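# Raise the tap lever fully with the robot arm

## Task

Push the tap's lever up to its highest position, so that it stays there by itself afterwards; a lever that is up only because the robot is still holding it does not count.

## Robot and tools

ROBOT. A single six-joint Doosan M1013 arm with a Robotiq 2F-140 two-finger gripper. Columns in joint order: waist (joint_1), shoulder (joint_2), elbow (joint_3), forearm roll (joint_4), wrist pitch (joint_5), wrist roll (joint_6). Stated ranges in radians: waist, shoulder, forearm roll, wrist pitch and wrist roll -6.283 to 6.283; elbow -2.792 to 2.792. The true end of a range may differ by up to 0.010 rad.

FRAMES. Positions in results are in the scene frame, in metres. Its origin sits on the table top right under the arm's base; +z is up, and +y is to the left when facing along +x. The base may be slightly tilted. end_effector_position is the midpoint between the closed finger pads (link pinch); orientation is end_effector_quat_wxyz (w, x, y, z). In the gripper's own frame the fingers point along +z and close along y. Closed fingertips reach about 33 mm past that point, open ones about 9 mm. Closing pushes the tips roughly 24 mm further from the arm, so keep clearance above surfaces. Reported hand position can be off, worse at long reach.

execute_actions. Argument actions is a list holding zero or one entry; optional pictures (true/false) decides whether camera images come back.
- {"actions": []} only reports the current state.
- A motion: {"rows": [[9 numbers], ...], "steps": n}. Up to 15 rows, n from 1 to 15 (default 15), each step 1/30 s. Row k is used on step k; if rows run out, the last one repeats.
- A wait: {"steps": n} with n up to 300 and no rows; it returns once n steps have elapsed since the previous result, and your thinking time is part of that.
Each row has 9 values, all in [-1, 1]: six joint numbers, then gripper position, gripper force_limit, gripper speed.
Joint numbers are offsets, not poses. They are measured from the joint angles printed in the most recent result that listed them (before any such result, from where the arm is when the action begins), never from the previous row. Scale: 1.0 equals 1.398 rad for waist and shoulder, 2.097 rad for elbow, 2.622 rad for the three wrist joints. An all-zero row therefore pulls the arm back to those reference angles; it is not a pause. A call whose target lies more than 0.010 rad beyond a joint's range is refused entirely. Targets past the real end get clipped, and the result may say "joint sent to its limit" (possibly about an earlier action); silence does not prove more room exists.
Gripper values are absolute settings. position: +1 fully open (140 mm), about -0.8 pads touching, -1 closes until blocked. force_limit: about 14 N at -1, 60 N at 0, 107 N at +1 (parts up to 40 mm wide). speed: about 30 mm/s at -1, 140 at 0, 250 at +1.

MOTION LIMITS. Joint targets move at most 2.09 rad/s (waist, shoulder), 3.14 (elbow), 3.93 (wrist joints), ramping up over 0.3 s; joints are slowed together so they finish together. Each step the target may lead the measured angle by no more than 0.456 rad (waist, shoulder), 0.683 (elbow), 0.854 (wrist joints), and if the target would put the gripper over 70 mm from where it is measured, all targets are pulled back. Large moves therefore take several calls. Between calls the arm keeps heading to the last row's target until it has nearly stopped or a step was HELD.

RESULT LINES. State gives position, quaternion and velocities (m/s, rad/s). Joint positions and Joint velocities are in column order (rad, rad/s). position_measured is in counts: 3 fully open, 230 pads meeting, not linear in mm. object_status: 0 moving, 1 blocked while opening, 2 blocked while closing (a grip), 3 reached target or pads met. Stopped fingers stay put until position changes by at least 0.01; to squeeze harder during status 2, raise force_limit and switch position between -1 and -0.98. "joint command not followed" means the clearance check altered or blocked targets (mounts and posts count as arm). HELD marks steps where your row was partly or wholly not sent. Flange force is the estimated outside force on the gripper, including held weight; it is noisy, especially after sudden stops, and may read "no reading". MOTOR HOT warns of overheating; OVER-TEMPERATURE FAULT means brakes until cooled.

FAULTS TO AVOID. If contact torque reaches a joint's load limit (waist 306, shoulder 306, elbow 144, each wrist joint 40.5 N m, held weight included), or any outside force reaches 144 N, the arm halts for 10 s, drops the rest of the call and yields to the contact. Push the lever gently and steadily; avoid slamming, hard hits, drops and knocking things over. Holding loads for long heats motors.

zoom_image: camera (cam_head_left, cam_head_right, cam_high, cam_low, cam_wrist) and region [x0, y0, x1, y1] in image pixels, top-left origin, at most 504 by 504. All cameras give 504x504 images; calibration (K, distortion, T_world_to_cam) is supplied, with wrist camera pose derived from joint readings.

read_manual: optional section, only "licences"; returns URDF licence texts, no motion.

finished_scene: scene (integer) ends the current scene irreversibly and reports success. Call it only once the lever stays fully up with the gripper released and clear.

Each tool is called after ">>>" as name([rows], argument=value, ...), one row to a line, values as JSON.

## Session

>>> execute_actions(actions=[])

Scene clock: 0.00 s of 4600.00 s.
end_effector_position=(+0.4635, -0.1936, +0.1788) position_measured=3 object_status=3 end_effector_quat_wxyz=(-0.261, +0.900, -0.268, -0.223) end_effector_velocity=(+0.000, -0.000, -0.000) end_effector_angular_velocity=(-0.000, -0.000, +0.000)
Joint positions: [-0.639  0.424  1.876  0.31   1.484  1.346]
Joint velocities: [-0.  0. -0. -0. -0. -0.]
Flange force (N, the push that the arm receives, along the gripper's own x y z axes): no reading

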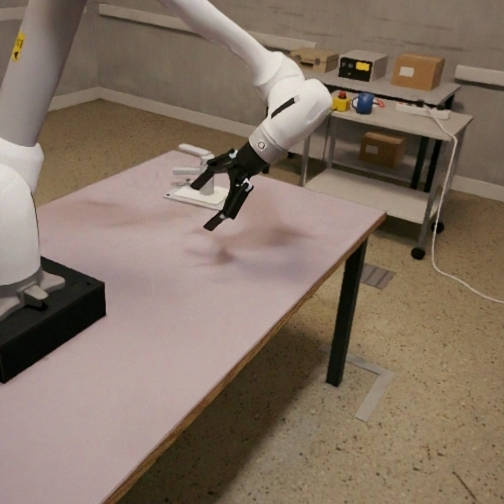

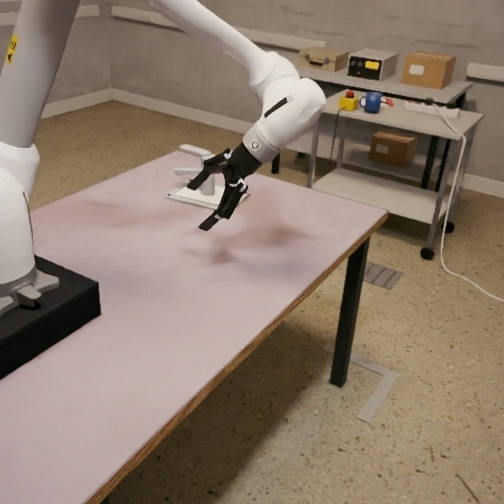

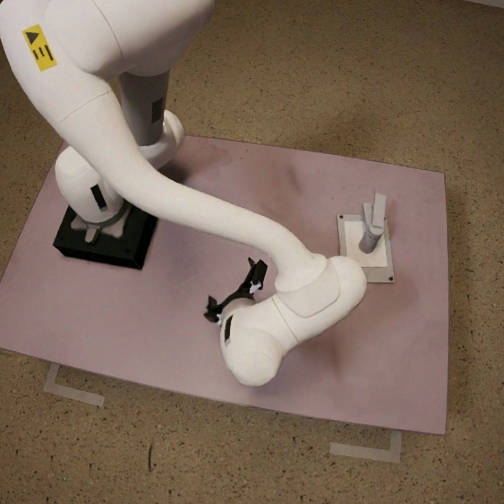

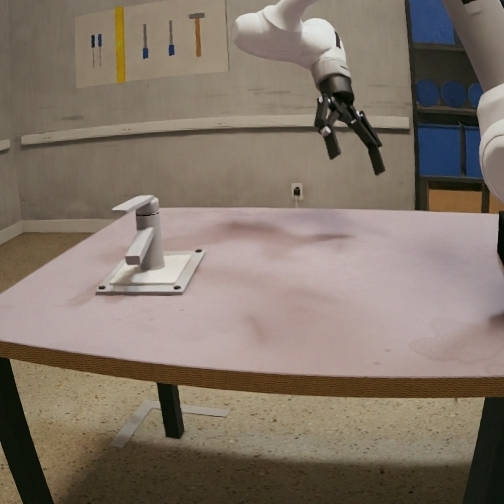

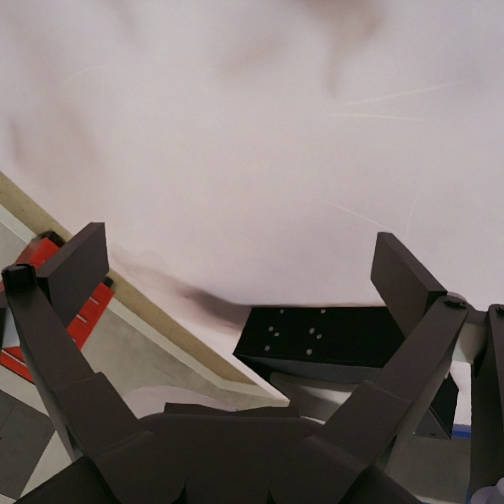

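>>> zoom_image(camera="cam_low", region=[80, 180, 220, 310])

>>> zoom_image(camera="cam_high", region=[320, 180, 430, 300])

>>> zoom_image(camera="cam_head_left", region=[150, 130, 260, 230])

Region (80, 180, 220, 310) of cam_low's 504x504 image, scaled by 3.600, with more detail than that image has; it fills the top 468 rows of this view, and the rest is white.

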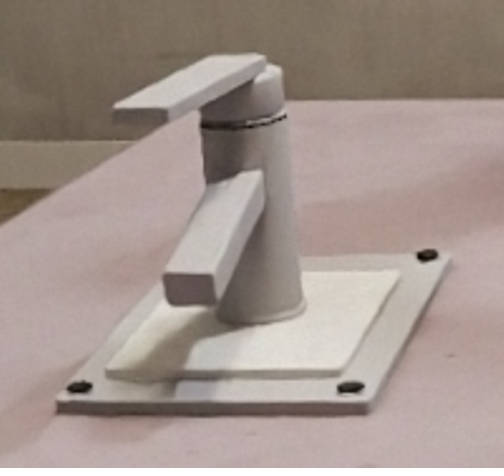

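Region (320, 180, 430, 300) of cam_high's 504x504 image, scaled by 4.200, with more detail than that image has; it fills the left 462 columns of this view, and the rest is white.

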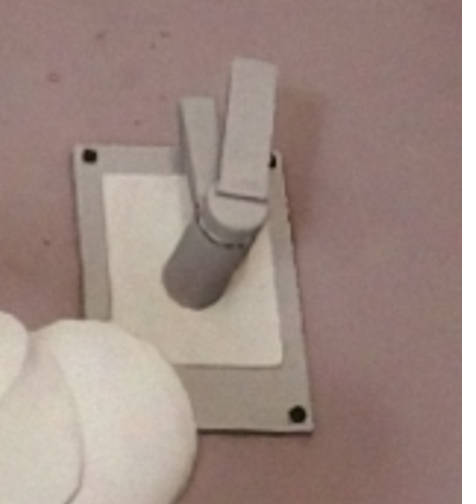

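Region (150, 130, 260, 230) of cam_head_left's 504x504 image, scaled by 4.582, with more detail than that image has; it fills the top 458 rows of this view, and the rest is white.

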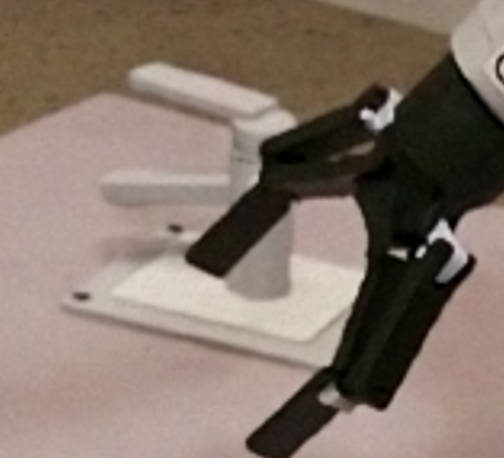

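>>> execute_actions([
  {"rows":[[0.3,-0.093,0,-0.118,-0.886,0.086,-1,0,0]]},
], pictures=false)

>>> execute_actions([
  {"steps":40},
], pictures=false)

Scene clock: 92.47 s of 4600.00 s.
end_effector_position=(+0.6510, -0.2241, +0.1520) position_measured=107 object_status=0 end_effector_quat_wxyz=(-0.036, +0.976, -0.208, +0.051) end_effector_velocity=(+0.465, -0.074, +0.100) end_effector_angular_velocity=(-0.892, -1.243, +0.165)
Joint positions: [-0.398  0.349  1.876  0.133  0.832  1.476]
Joint velocities: [ 0.333 -0.104  0.    -0.245 -1.429  0.178]
Flange force (N, the push that the arm receives, along the gripper's own x y z axes): [0.6 -4.0 2.6]
Steps of this call (steps 1 to 90: nothing new was sent; then 88.97 s passed at rest; steps 91 to 105: all 15 steps of this action). Readings (joint positions | what the end effector reports):
91: [-0.639 0.424 1.876 0.310 1.483 1.346] | position_measured=3 object_status=0
92: [-0.634 0.423 1.876 0.306 1.473 1.349] | position_measured=8 object_status=0
94: [-0.603 0.413 1.876 0.283 1.410 1.366] | position_measured=23 object_status=0
98: [-0.504 0.382 1.876 0.211 1.185 1.419] | position_measured=53 object_status=0
105: the state above

Scene clock: 93.80 s of 4600.00 s.
end_effector_position=(+0.9460, -0.2048, +0.5943) position_measured=233 object_status=3 end_effector_quat_wxyz=(+0.099, +0.615, -0.077, +0.778) end_effector_velocity=(-0.000, +0.001, +0.002) end_effector_angular_velocity=(-0.001, -0.008, +0.001)
Joint positions: [-0.22   0.294  1.876  0.001 -0.839  1.572]
Joint velocities: [ 0.     0.001  0.    -0.    -0.008  0.002]
Flange force (N, the push that the arm receives, along the gripper's own x y z axes): [-1.4 2.1 0.1]
Steps of this call (steps 1 to 40: the robot went on to your last target). Readings (joint positions | what the end effector reports):
1: [-0.387 0.346 1.876 0.125 0.783 1.481] | position_measured=114 object_status=0
2: [-0.377 0.343 1.876 0.117 0.735 1.487] | position_measured=122 object_status=0
4: [-0.359 0.337 1.876 0.104 0.640 1.497] | position_measured=137 object_status=0
8: [-0.329 0.328 1.876 0.082 0.453 1.513] | position_measured=167 object_status=0
40: the state above

>>> execute_actions([
  {"rows":[[0.3,0,0.282,0,0,0,-1,0,0]]},
], pictures=false)

>>> execute_actions([
  {"steps":20},
])

Scene clock: 99.53 s of 4600.00 s.
end_effector_position=(+0.8821, -0.0274, +0.4055) position_measured=233 object_status=3 end_effector_quat_wxyz=(+0.026, +0.714, -0.025, +0.700) end_effector_velocity=(-0.228, +0.365, -0.391) end_effector_angular_velocity=(+0.045, +0.559, +0.395)
Joint positions: [-0.04   0.294  2.13   0.001 -0.839  1.572]
Joint velocities: [ 0.397 -0.     0.558  0.     0.001  0.002]
Flange force (N, the push that the arm receives, along the gripper's own x y z axes): [-1.4 8.5 -0.9]
Steps of this call (steps 1 to 30: the robot went on to your last target; steps 31 to 100: nothing new was sent; then 1.90 s passed at rest; steps 101 to 115: all 15 steps of this action). Readings (joint positions | what the end effector reports):
101: [-0.219 0.294 1.877 0.001 -0.839 1.572] | position_measured=233 object_status=3
102: [-0.214 0.294 1.884 0.001 -0.839 1.572] | position_measured=233 object_status=3
104: [-0.186 0.294 1.924 0.001 -0.839 1.572] | position_measured=233 object_status=3
108: [-0.133 0.294 1.998 0.001 -0.839 1.572] | position_measured=233 object_status=3
115: the state above

Scene clock: 100.20 s of 4600.00 s.
end_effector_position=(+0.6848, +0.1512, +0.1985) position_measured=233 object_status=3 end_effector_quat_wxyz=(-0.048, +0.819, +0.068, +0.568) end_effector_velocity=(-0.009, +0.004, -0.006) end_effector_angular_velocity=(-0.002, +0.012, +0.008)
Joint positions: [ 0.199  0.294  2.467  0.001 -0.838  1.572]
Joint velocities: [ 0.009 -0.001  0.012  0.001  0.001  0.   ]
Flange force (N, the push that the arm receives, along the gripper's own x y z axes): [1.6 4.1 -3.5]
Steps of this call (steps 1 to 20: the robot went on to your last target). Readings (joint positions | what the end effector reports):
1: [-0.026 0.294 2.149 0.001 -0.839 1.572] | position_measured=233 object_status=3
2: [-0.013 0.294 2.168 0.001 -0.839 1.572] | position_measured=233 object_status=3
4: [0.014 0.294 2.206 0.001 -0.839 1.572] | position_measured=233 object_status=3
8: [0.069 0.294 2.283 0.001 -0.839 1.572] | position_measured=233 object_status=3
20: the state above
camera_calibration (this result's frames):
cam_wrist: T_world_to_cam=[[0.173099, -0.984097, 0.0398598, 0.014114], [-0.676138, -0.148163, -0.721724, 0.632466], [0.716152, 0.0979793, -0.691032, -0.175876], [0, 0, 0, 1]] pos_world=[0.551145, 0.12483, 0.334367]

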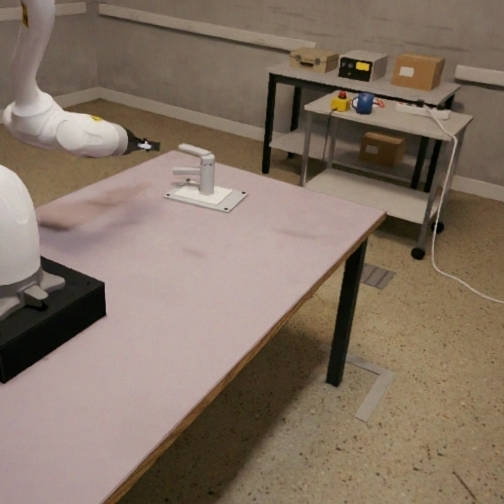

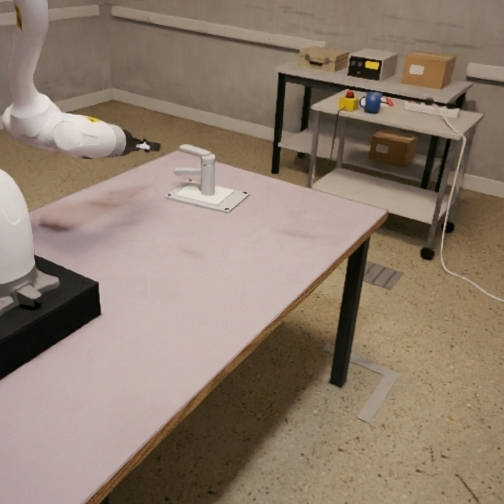

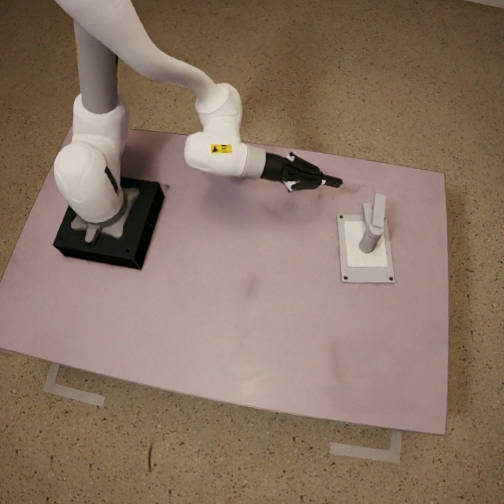

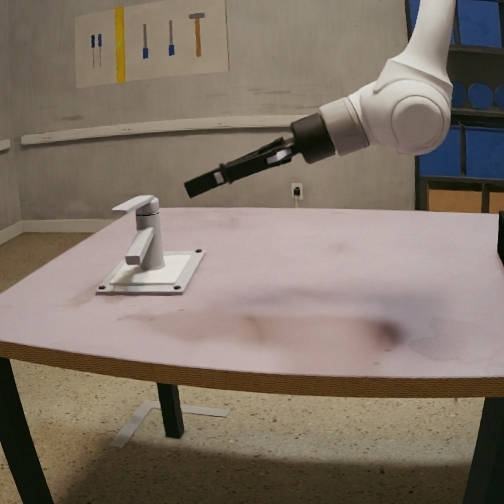

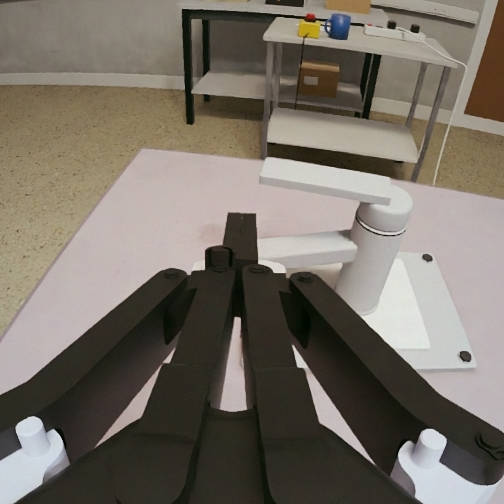

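>>> execute_actions([
  {"rows":[[-0.02,0.267,0.017,0,-0.29,-0.6,-0.29,0,0]]},
], pictures=false)

>>> execute_actions([
  {"steps":25},
])

Scene clock: 149.00 s of 4600.00 s.
end_effector_position=(+0.6931, +0.1345, +0.1688) position_measured=165 object_status=0 end_effector_quat_wxyz=(+0.351, +0.564, +0.450, +0.597) end_effector_velocity=(-0.033, -0.025, -0.022) end_effector_angular_velocity=(-2.895, -0.769, +0.097)
Joint positions: [ 0.174  0.63   2.499  0.001 -1.524  0.367]
Joint velocities: [-0.028  0.372  0.034 -0.    -0.758 -2.977]
Flange force (N, the push that the arm receives, along the gripper's own x y z axes): [1.5 -12.3 0.0]
Steps of this call (steps 1 to 30: the robot went on to your last target; steps 31 to 100: nothing new was sent; then 44.97 s passed at rest; steps 101 to 115: all 15 steps of this action). Readings (joint positions | what the end effector reports):
101: [0.200 0.294 2.468 0.001 -0.839 1.572] | position_measured=233 object_status=0
102: [0.200 0.299 2.468 0.001 -0.849 1.562] | position_measured=233 object_status=0
104: [0.198 0.326 2.471 0.001 -0.904 1.498] | position_measured=213 object_status=0
108: [0.188 0.454 2.483 0.001 -1.164 1.199] | position_measured=183 object_status=0
115: the state above

Scene clock: 149.83 s of 4600.00 s.
end_effector_position=(+0.6894, +0.1320, +0.1667) position_measured=165 object_status=3 end_effector_quat_wxyz=(+0.463, +0.465, +0.536, +0.531) end_effector_velocity=(+0.001, -0.000, +0.000) end_effector_angular_velocity=(-0.001, -0.001, -0.001)
Joint positions: [ 0.171  0.667  2.502  0.001 -1.599 -0.001]
Joint velocities: [ 0.    -0.    -0.001  0.001  0.    -0.001]
Flange force (N, the push that the arm receives, along the gripper's own x y z axes): [-12.2 2.4 -1.6]
Steps of this call (steps 1 to 25: the robot went on to your last target). Readings (joint positions | what the end effector reports):
1: [0.173 0.642 2.500 0.001 -1.547 0.272] | position_measured=165 object_status=3
2: [0.173 0.651 2.501 0.001 -1.566 0.192] | position_measured=165 object_status=3
4: [0.172 0.663 2.502 0.001 -1.591 0.072] | position_measured=165 object_status=3
8: [0.171 0.667 2.502 0.001 -1.599 -0.001] | position_measured=165 object_status=3
25: the state above
camera_calibration (this result's frames):
cam_wrist: T_world_to_cam=[[-0.00609348, 0.0420435, 0.999097, -0.176081], [-0.262693, -0.964092, 0.0389683, 0.305657], [0.96486, -0.262218, 0.0169192, -0.441179], [0, 0, 0, 1]] pos_world=[0.504897, 0.186399, 0.171476]

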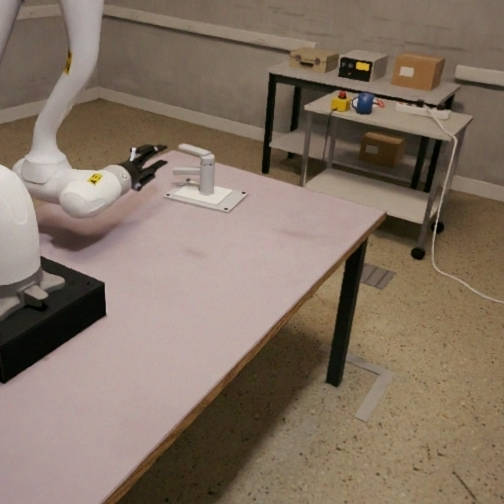

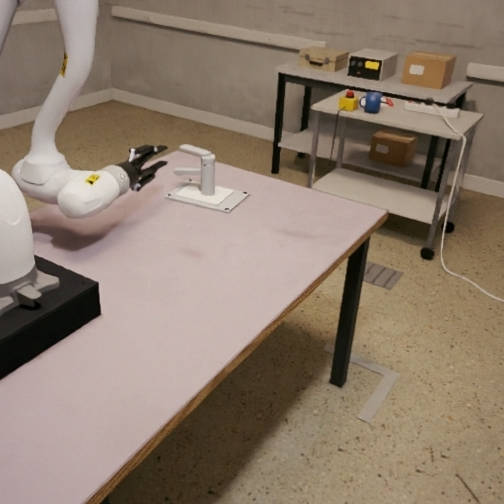

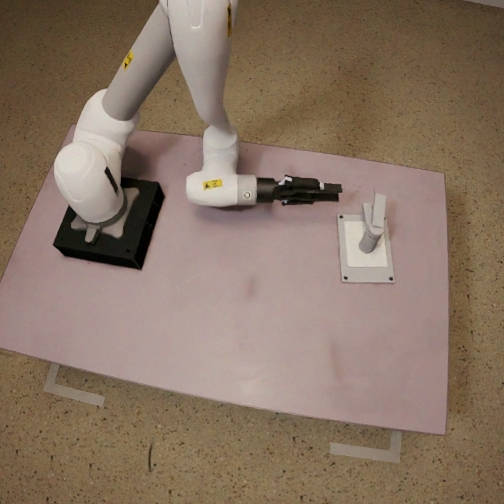

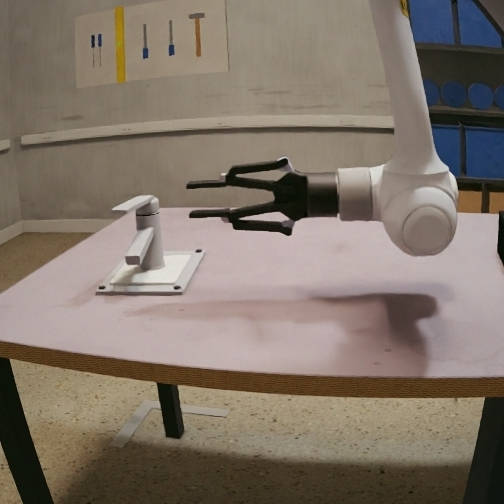

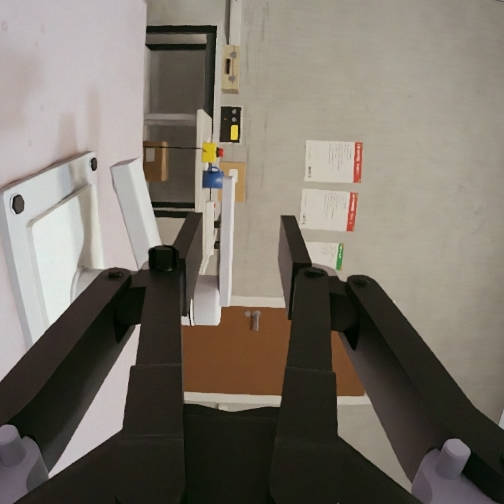

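>>> execute_actions([
  {"rows":[[-0.028,0.012,-0.060,0,0.042,0,-0.29,0,0]]},
])

Scene clock: 166.97 s of 4600.00 s.
end_effector_position=(+0.7626, +0.1119, +0.1610) position_measured=165 object_status=3 end_effector_quat_wxyz=(+0.473, +0.476, +0.527, +0.522) end_effector_velocity=(+0.000, +0.000, +0.001) end_effector_angular_velocity=(-0.001, -0.003, +0.001)
Joint positions: [ 0.132  0.684  2.377  0.001 -1.489 -0.001]
Joint velocities: [-0.    -0.001 -0.    -0.001 -0.002 -0.001]
Flange force (N, the push that the arm receives, along the gripper's own x y z axes): [-7.3 -3.8 -2.2]
Steps of this call (steps 1 to 15: the robot went on to your last target; steps 16 to 90: nothing new was sent; then 13.63 s passed at rest; steps 91 to 105: all 15 steps of this action). Readings (joint positions | what the end effector reports):
91: [0.171 0.667 2.502 0.001 -1.599 -0.001] | position_measured=165 object_status=3
92: [0.169 0.668 2.494 0.001 -1.592 -0.001] | position_measured=165 object_status=3
94: [0.153 0.675 2.444 0.001 -1.548 -0.001] | position_measured=165 object_status=3
98: [0.132 0.684 2.378 0.001 -1.490 -0.001] | position_measured=165 object_status=3
105: the state above
camera_calibration (this result's frames):
cam_wrist: T_world_to_cam=[[-0.00346823, 0.0425161, 0.99909, -0.171164], [-0.300166, -0.953068, 0.0395156, 0.333004], [0.953881, -0.299756, 0.0160673, -0.504313], [0, 0, 0, 1]] pos_world=[0.580418, 0.173482, 0.165952]

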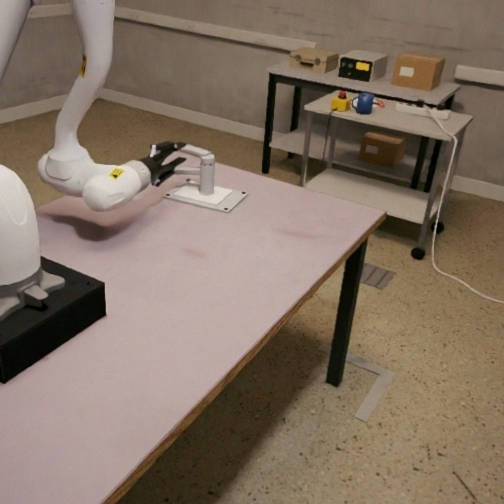

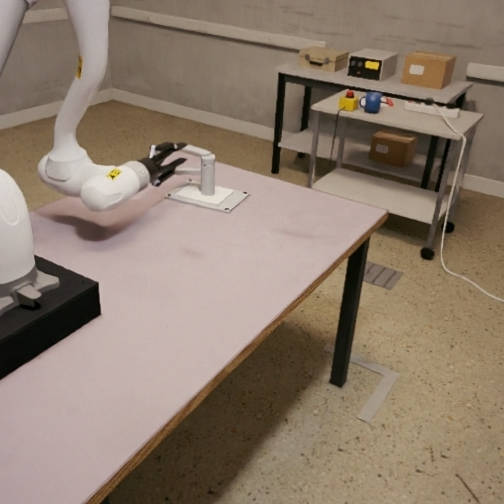

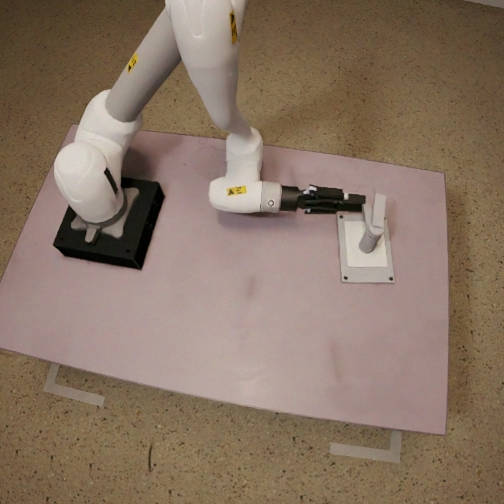

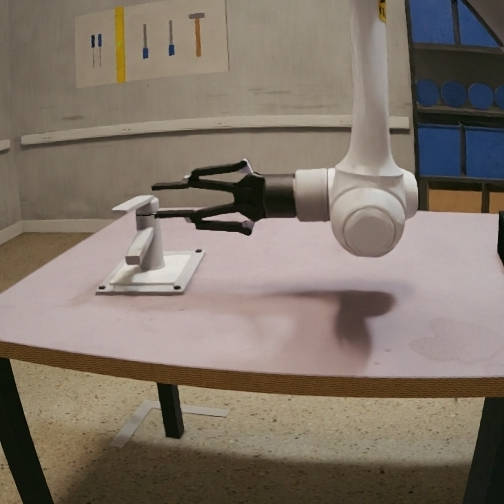

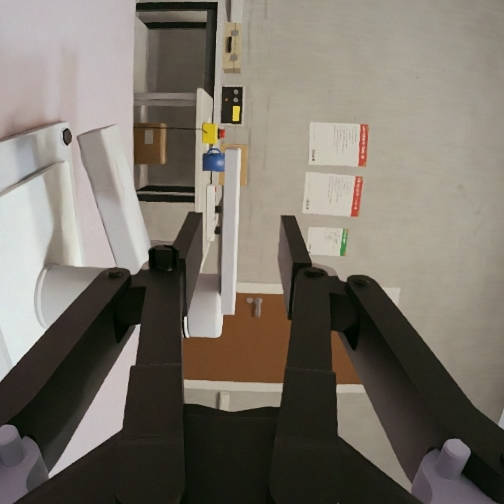

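>>> execute_actions([
  {"rows":[[0,0.015,-0.062,0,0.041,0,-0.29,0,0]]},
])

Scene clock: 172.00 s of 4600.00 s.
end_effector_position=(+0.8326, +0.1189, +0.1609) position_measured=165 object_status=3 end_effector_quat_wxyz=(+0.473, +0.475, +0.527, +0.522) end_effector_velocity=(+0.001, +0.000, +0.000) end_effector_angular_velocity=(-0.002, -0.000, +0.000)
Joint positions: [ 0.132  0.705  2.247  0.001 -1.381 -0.001]
Joint velocities: [-0.     0.    -0.001 -0.001  0.001 -0.002]
Flange force (N, the push that the arm receives, along the gripper's own x y z axes): [-7.2 2.3 -2.4]
Steps of this call (steps 1 to 15: the robot went on to your last target; steps 16 to 90: nothing new was sent; then 1.53 s passed at rest; steps 91 to 105: all 15 steps of this action). Readings (joint positions | what the end effector reports):
91: [0.132 0.684 2.376 0.001 -1.488 -0.001] | position_measured=165 object_status=3
92: [0.132 0.685 2.368 0.001 -1.481 -0.001] | position_measured=165 object_status=3
94: [0.132 0.693 2.318 0.001 -1.440 -0.001] | position_measured=165 object_status=3
98: [0.132 0.705 2.247 0.001 -1.382 -0.001] | position_measured=165 object_status=3
105: the state above
camera_calibration (this result's frames):
cam_wrist: T_world_to_cam=[[-0.00500374, 0.042255, 0.999094, -0.169854], [-0.300262, -0.953067, 0.0388046, 0.360944], [0.953844, -0.299796, 0.0174565, -0.569147], [0, 0, 0, 1]] pos_world=[0.650405, 0.180553, 0.165629]

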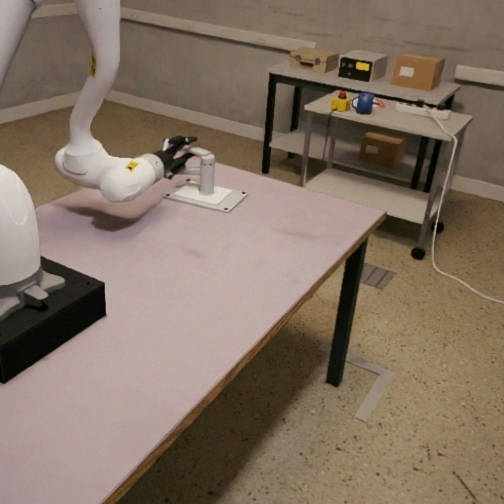

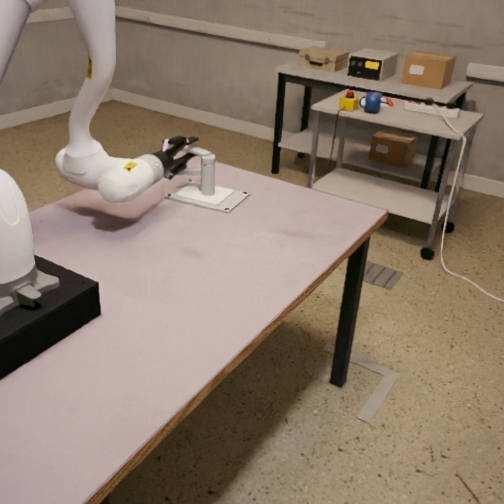

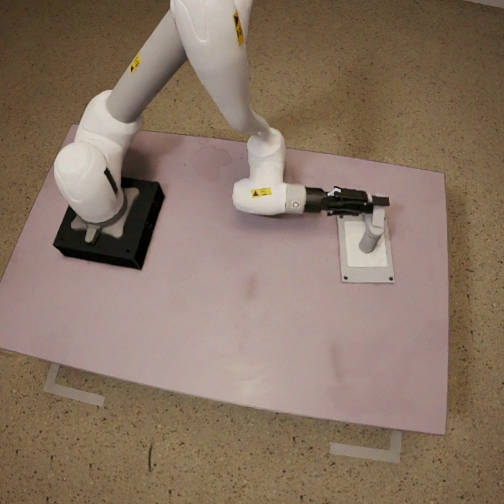

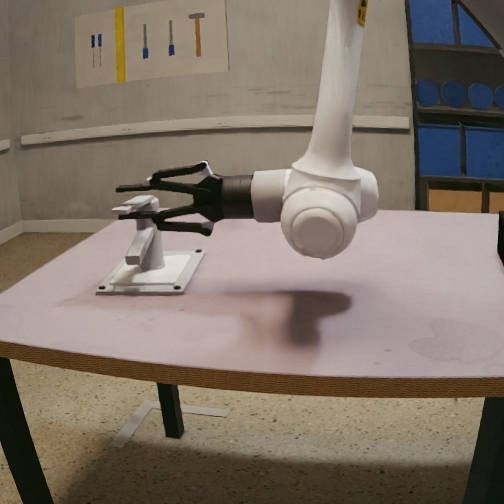

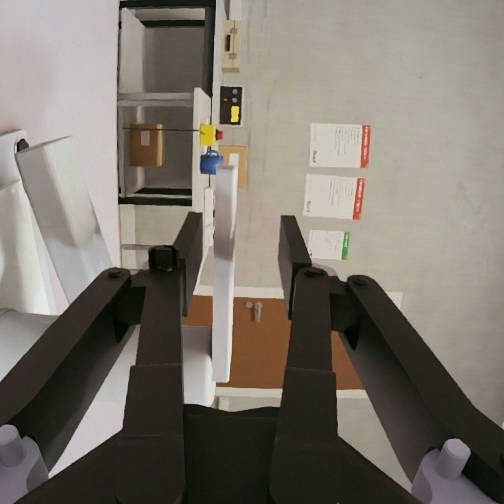

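>>> execute_actions([
  {"rows":[[-0.003,-0.02,0.001,0,0.01,0.05,-0.29,0,0],[-0.006,-0.04,0.003,0,0.019,0.10,-0.29,0,0],[-0.006,-0.04,0.003,0,0.019,0.10,-0.29,0,0],[-0.006,-0.04,0.003,0,0.019,0.10,-0.29,0,0],[-0.009,-0.058,0.004,0,0.028,0.15,-0.29,0,0]]},
])

Scene clock: 186.03 s of 4600.00 s.
end_effector_position=(+0.8340, +0.1086, +0.1998) position_measured=165 object_status=3 end_effector_quat_wxyz=(+0.366, +0.572, +0.421, +0.601) end_effector_velocity=(+0.002, +0.000, +0.007) end_effector_angular_velocity=(+0.006, -0.012, +0.000)
Joint positions: [ 0.12   0.624  2.256  0.001 -1.306  0.392]
Joint velocities: [-0.    -0.004 -0.003 -0.    -0.006  0.005]
Flange force (N, the push that the arm receives, along the gripper's own x y z axes): [-32.5 -81.9 8.6]
Steps of this call (steps 1 to 15: the robot went on to your last target; steps 16 to 90: nothing new was sent; then 10.53 s passed at rest; steps 91 to 105: all 15 steps of this action). Readings (joint positions | what the end effector reports):
91: [0.132 0.705 2.247 0.001 -1.381 -0.001] | position_measured=165 object_status=3
92: [0.132 0.703 2.247 0.001 -1.379 0.009] | position_measured=165 object_status=3
94: [0.130 0.690 2.248 0.001 -1.367 0.072] | position_measured=165 object_status=3
98: [0.123 0.642 2.253 0.001 -1.324 0.301] | position_measured=165 object_status=3
105: the state above
camera_calibration (this result's frames):
cam_wrist: T_world_to_cam=[[0.0317368, -0.341864, 0.939213, -0.185193], [-0.320324, -0.8936, -0.314438, 0.430816], [0.946776, -0.290873, -0.137867, -0.538313], [0, 0, 0, 1]] pos_world=[0.65354, 0.165086, 0.235185]

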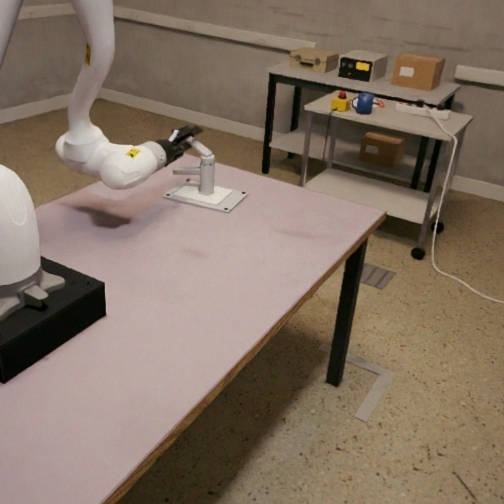

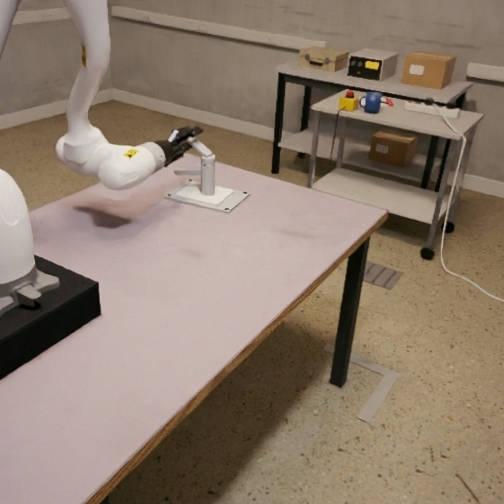

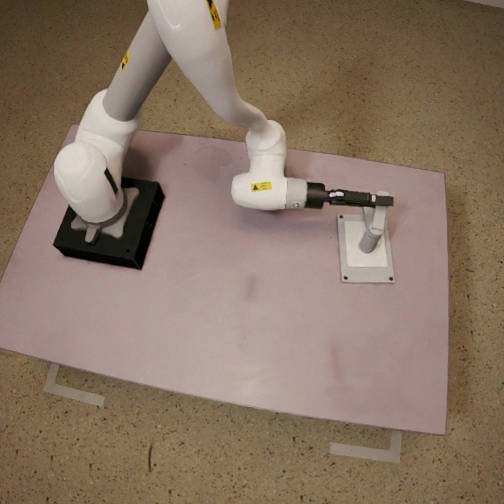

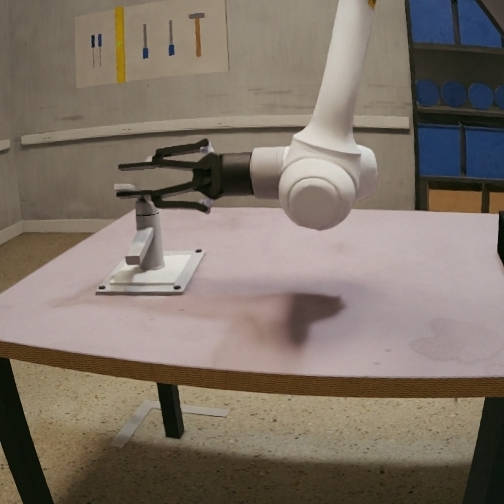

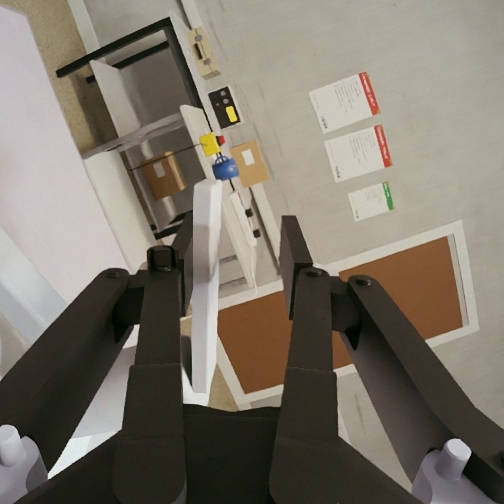

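>>> execute_actions([
  {"rows":[[0,0.014,0,0,-0.007,0,-0.29,0,0]],"steps":10},
])

>>> zoom_image(camera="cam_head_left", region=[140, 110, 260, 220])

Scene clock: 190.73 s of 4600.00 s.
end_effector_position=(+0.8332, +0.1084, +0.1898) position_measured=165 object_status=3 end_effector_quat_wxyz=(+0.366, +0.573, +0.421, +0.601) end_effector_velocity=(-0.001, +0.000, -0.004) end_effector_angular_velocity=(-0.001, +0.010, +0.001)
Joint positions: [ 0.12   0.644  2.255  0.001 -1.325  0.392]
Joint velocities: [ 0.     0.001  0.002 -0.001  0.008 -0.   ]
Flange force (N, the push that the arm receives, along the gripper's own x y z axes): [0.0 2.0 -3.2]
Steps of this call (steps 1 to 15: the robot went on to your last target; steps 16 to 90: nothing new was sent; then 1.37 s passed at rest; steps 91 to 100: all 10 steps of this action). Readings (joint positions | what the end effector reports):
91: [0.120 0.624 2.255 0.001 -1.308 0.392] | position_measured=165 object_status=3
92: [0.120 0.629 2.255 0.001 -1.314 0.392] | position_measured=165 object_status=3
94: [0.120 0.640 2.254 0.001 -1.326 0.392] | position_measured=165 object_status=3
98: [0.120 0.643 2.255 0.001 -1.326 0.392] | position_measured=165 object_status=3
100: the state above
camera_calibration (this result's frames):
cam_wrist: T_world_to_cam=[[0.0321466, -0.341983, 0.939156, -0.176167], [-0.320604, -0.893517, -0.31439, 0.427465], [0.946668, -0.29099, -0.138365, -0.538766], [0, 0, 0, 1]] pos_world=[0.652742, 0.164925, 0.225292]

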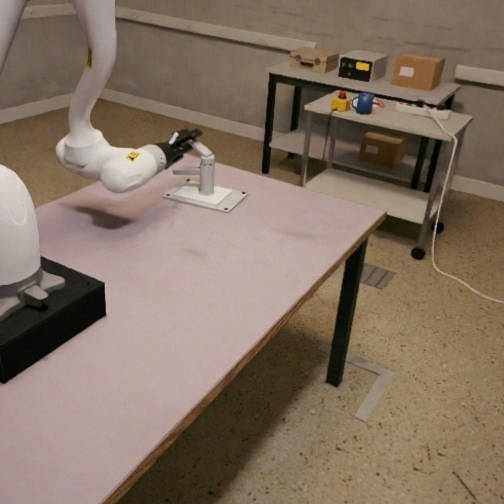

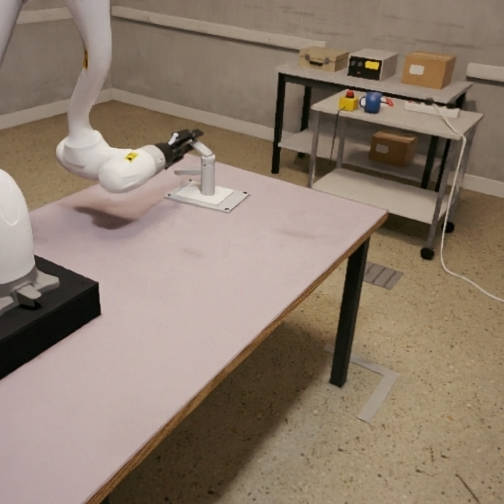

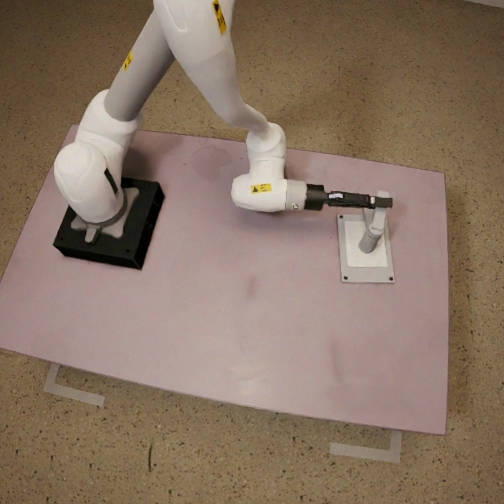

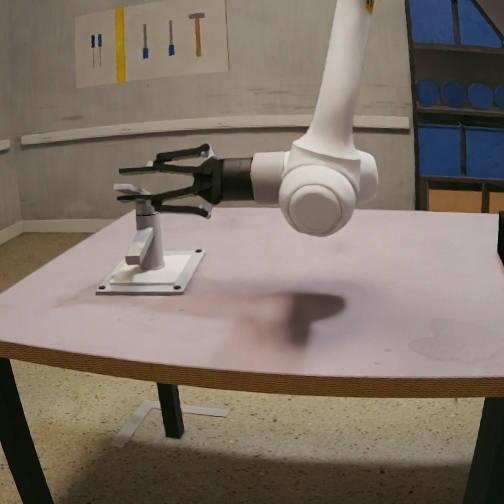

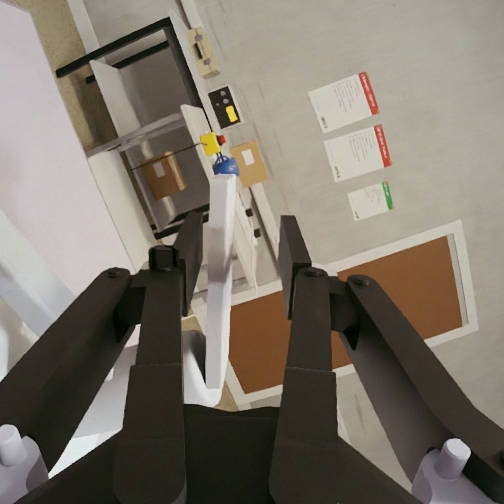

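Region (140, 110, 260, 220) of cam_head_left's 504x504 image, scaled by 4.200, with more detail than that image has; it fills the top 462 rows of this view, and the rest is white.

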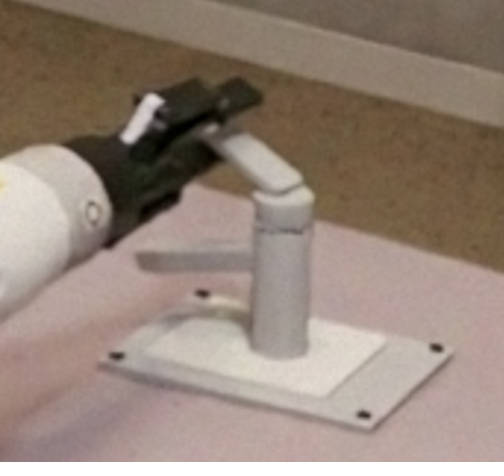

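>>> execute_actions([
  {"rows":[[0,-0.015,0.065,0,-0.045,0,-0.29,0,0]]},
])

Scene clock: 197.77 s of 4600.00 s.
end_effector_position=(+0.7597, +0.1019, +0.1870) position_measured=165 object_status=3 end_effector_quat_wxyz=(+0.366, +0.572, +0.420, +0.602) end_effector_velocity=(-0.000, -0.001, -0.000) end_effector_angular_velocity=(+0.001, -0.000, -0.001)
Joint positions: [ 0.12   0.623  2.392  0.001 -1.443  0.392]
Joint velocities: [-0.     0.     0.001  0.001 -0.001  0.001]
Flange force (N, the push that the arm receives, along the gripper's own x y z axes): [-5.9 4.3 -1.4]
Steps of this call (steps 1 to 15: the robot went on to your last target; steps 16 to 90: nothing new was sent; then 3.53 s passed at rest; steps 91 to 105: all 15 steps of this action). Readings (joint positions | what the end effector reports):
91: [0.120 0.644 2.256 0.001 -1.325 0.392] | position_measured=165 object_status=3
92: [0.120 0.643 2.264 0.001 -1.332 0.392] | position_measured=165 object_status=3
94: [0.120 0.635 2.314 0.001 -1.376 0.392] | position_measured=165 object_status=3
98: [0.120 0.623 2.391 0.001 -1.442 0.392] | position_measured=165 object_status=3
105: the state above
camera_calibration (this result's frames):
cam_wrist: T_world_to_cam=[[0.029683, -0.341933, 0.939255, -0.171573], [-0.319702, -0.893557, -0.315193, 0.396709], [0.947053, -0.290926, -0.13584, -0.472178], [0, 0, 0, 1]] pos_world=[0.579099, 0.158447, 0.22205]

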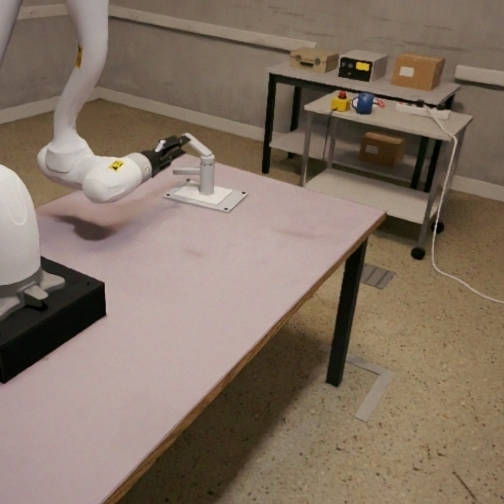

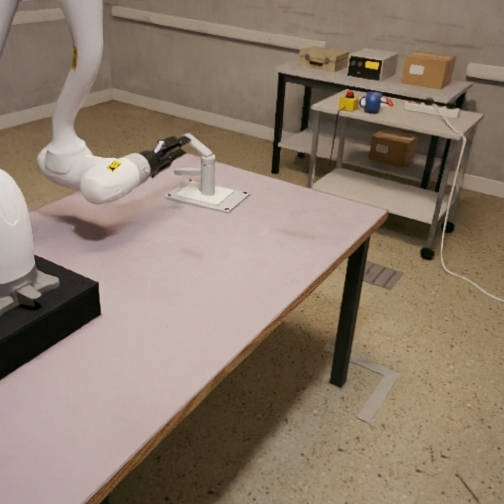

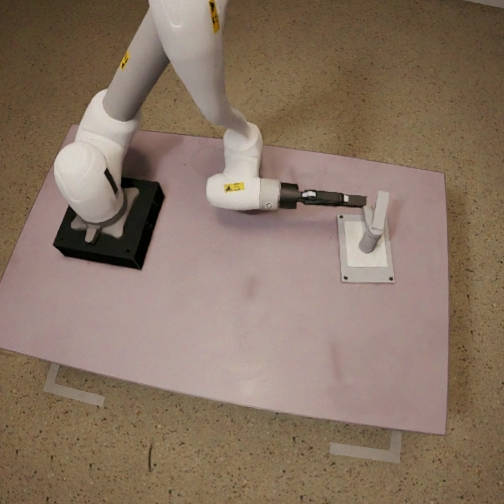

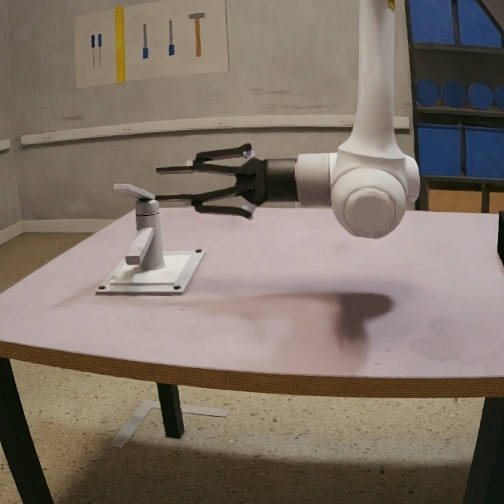

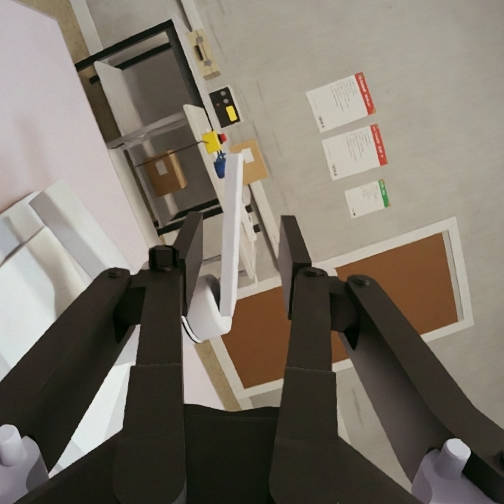

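>>> finished_scene(scene=1)

The scene is finished: the task was done.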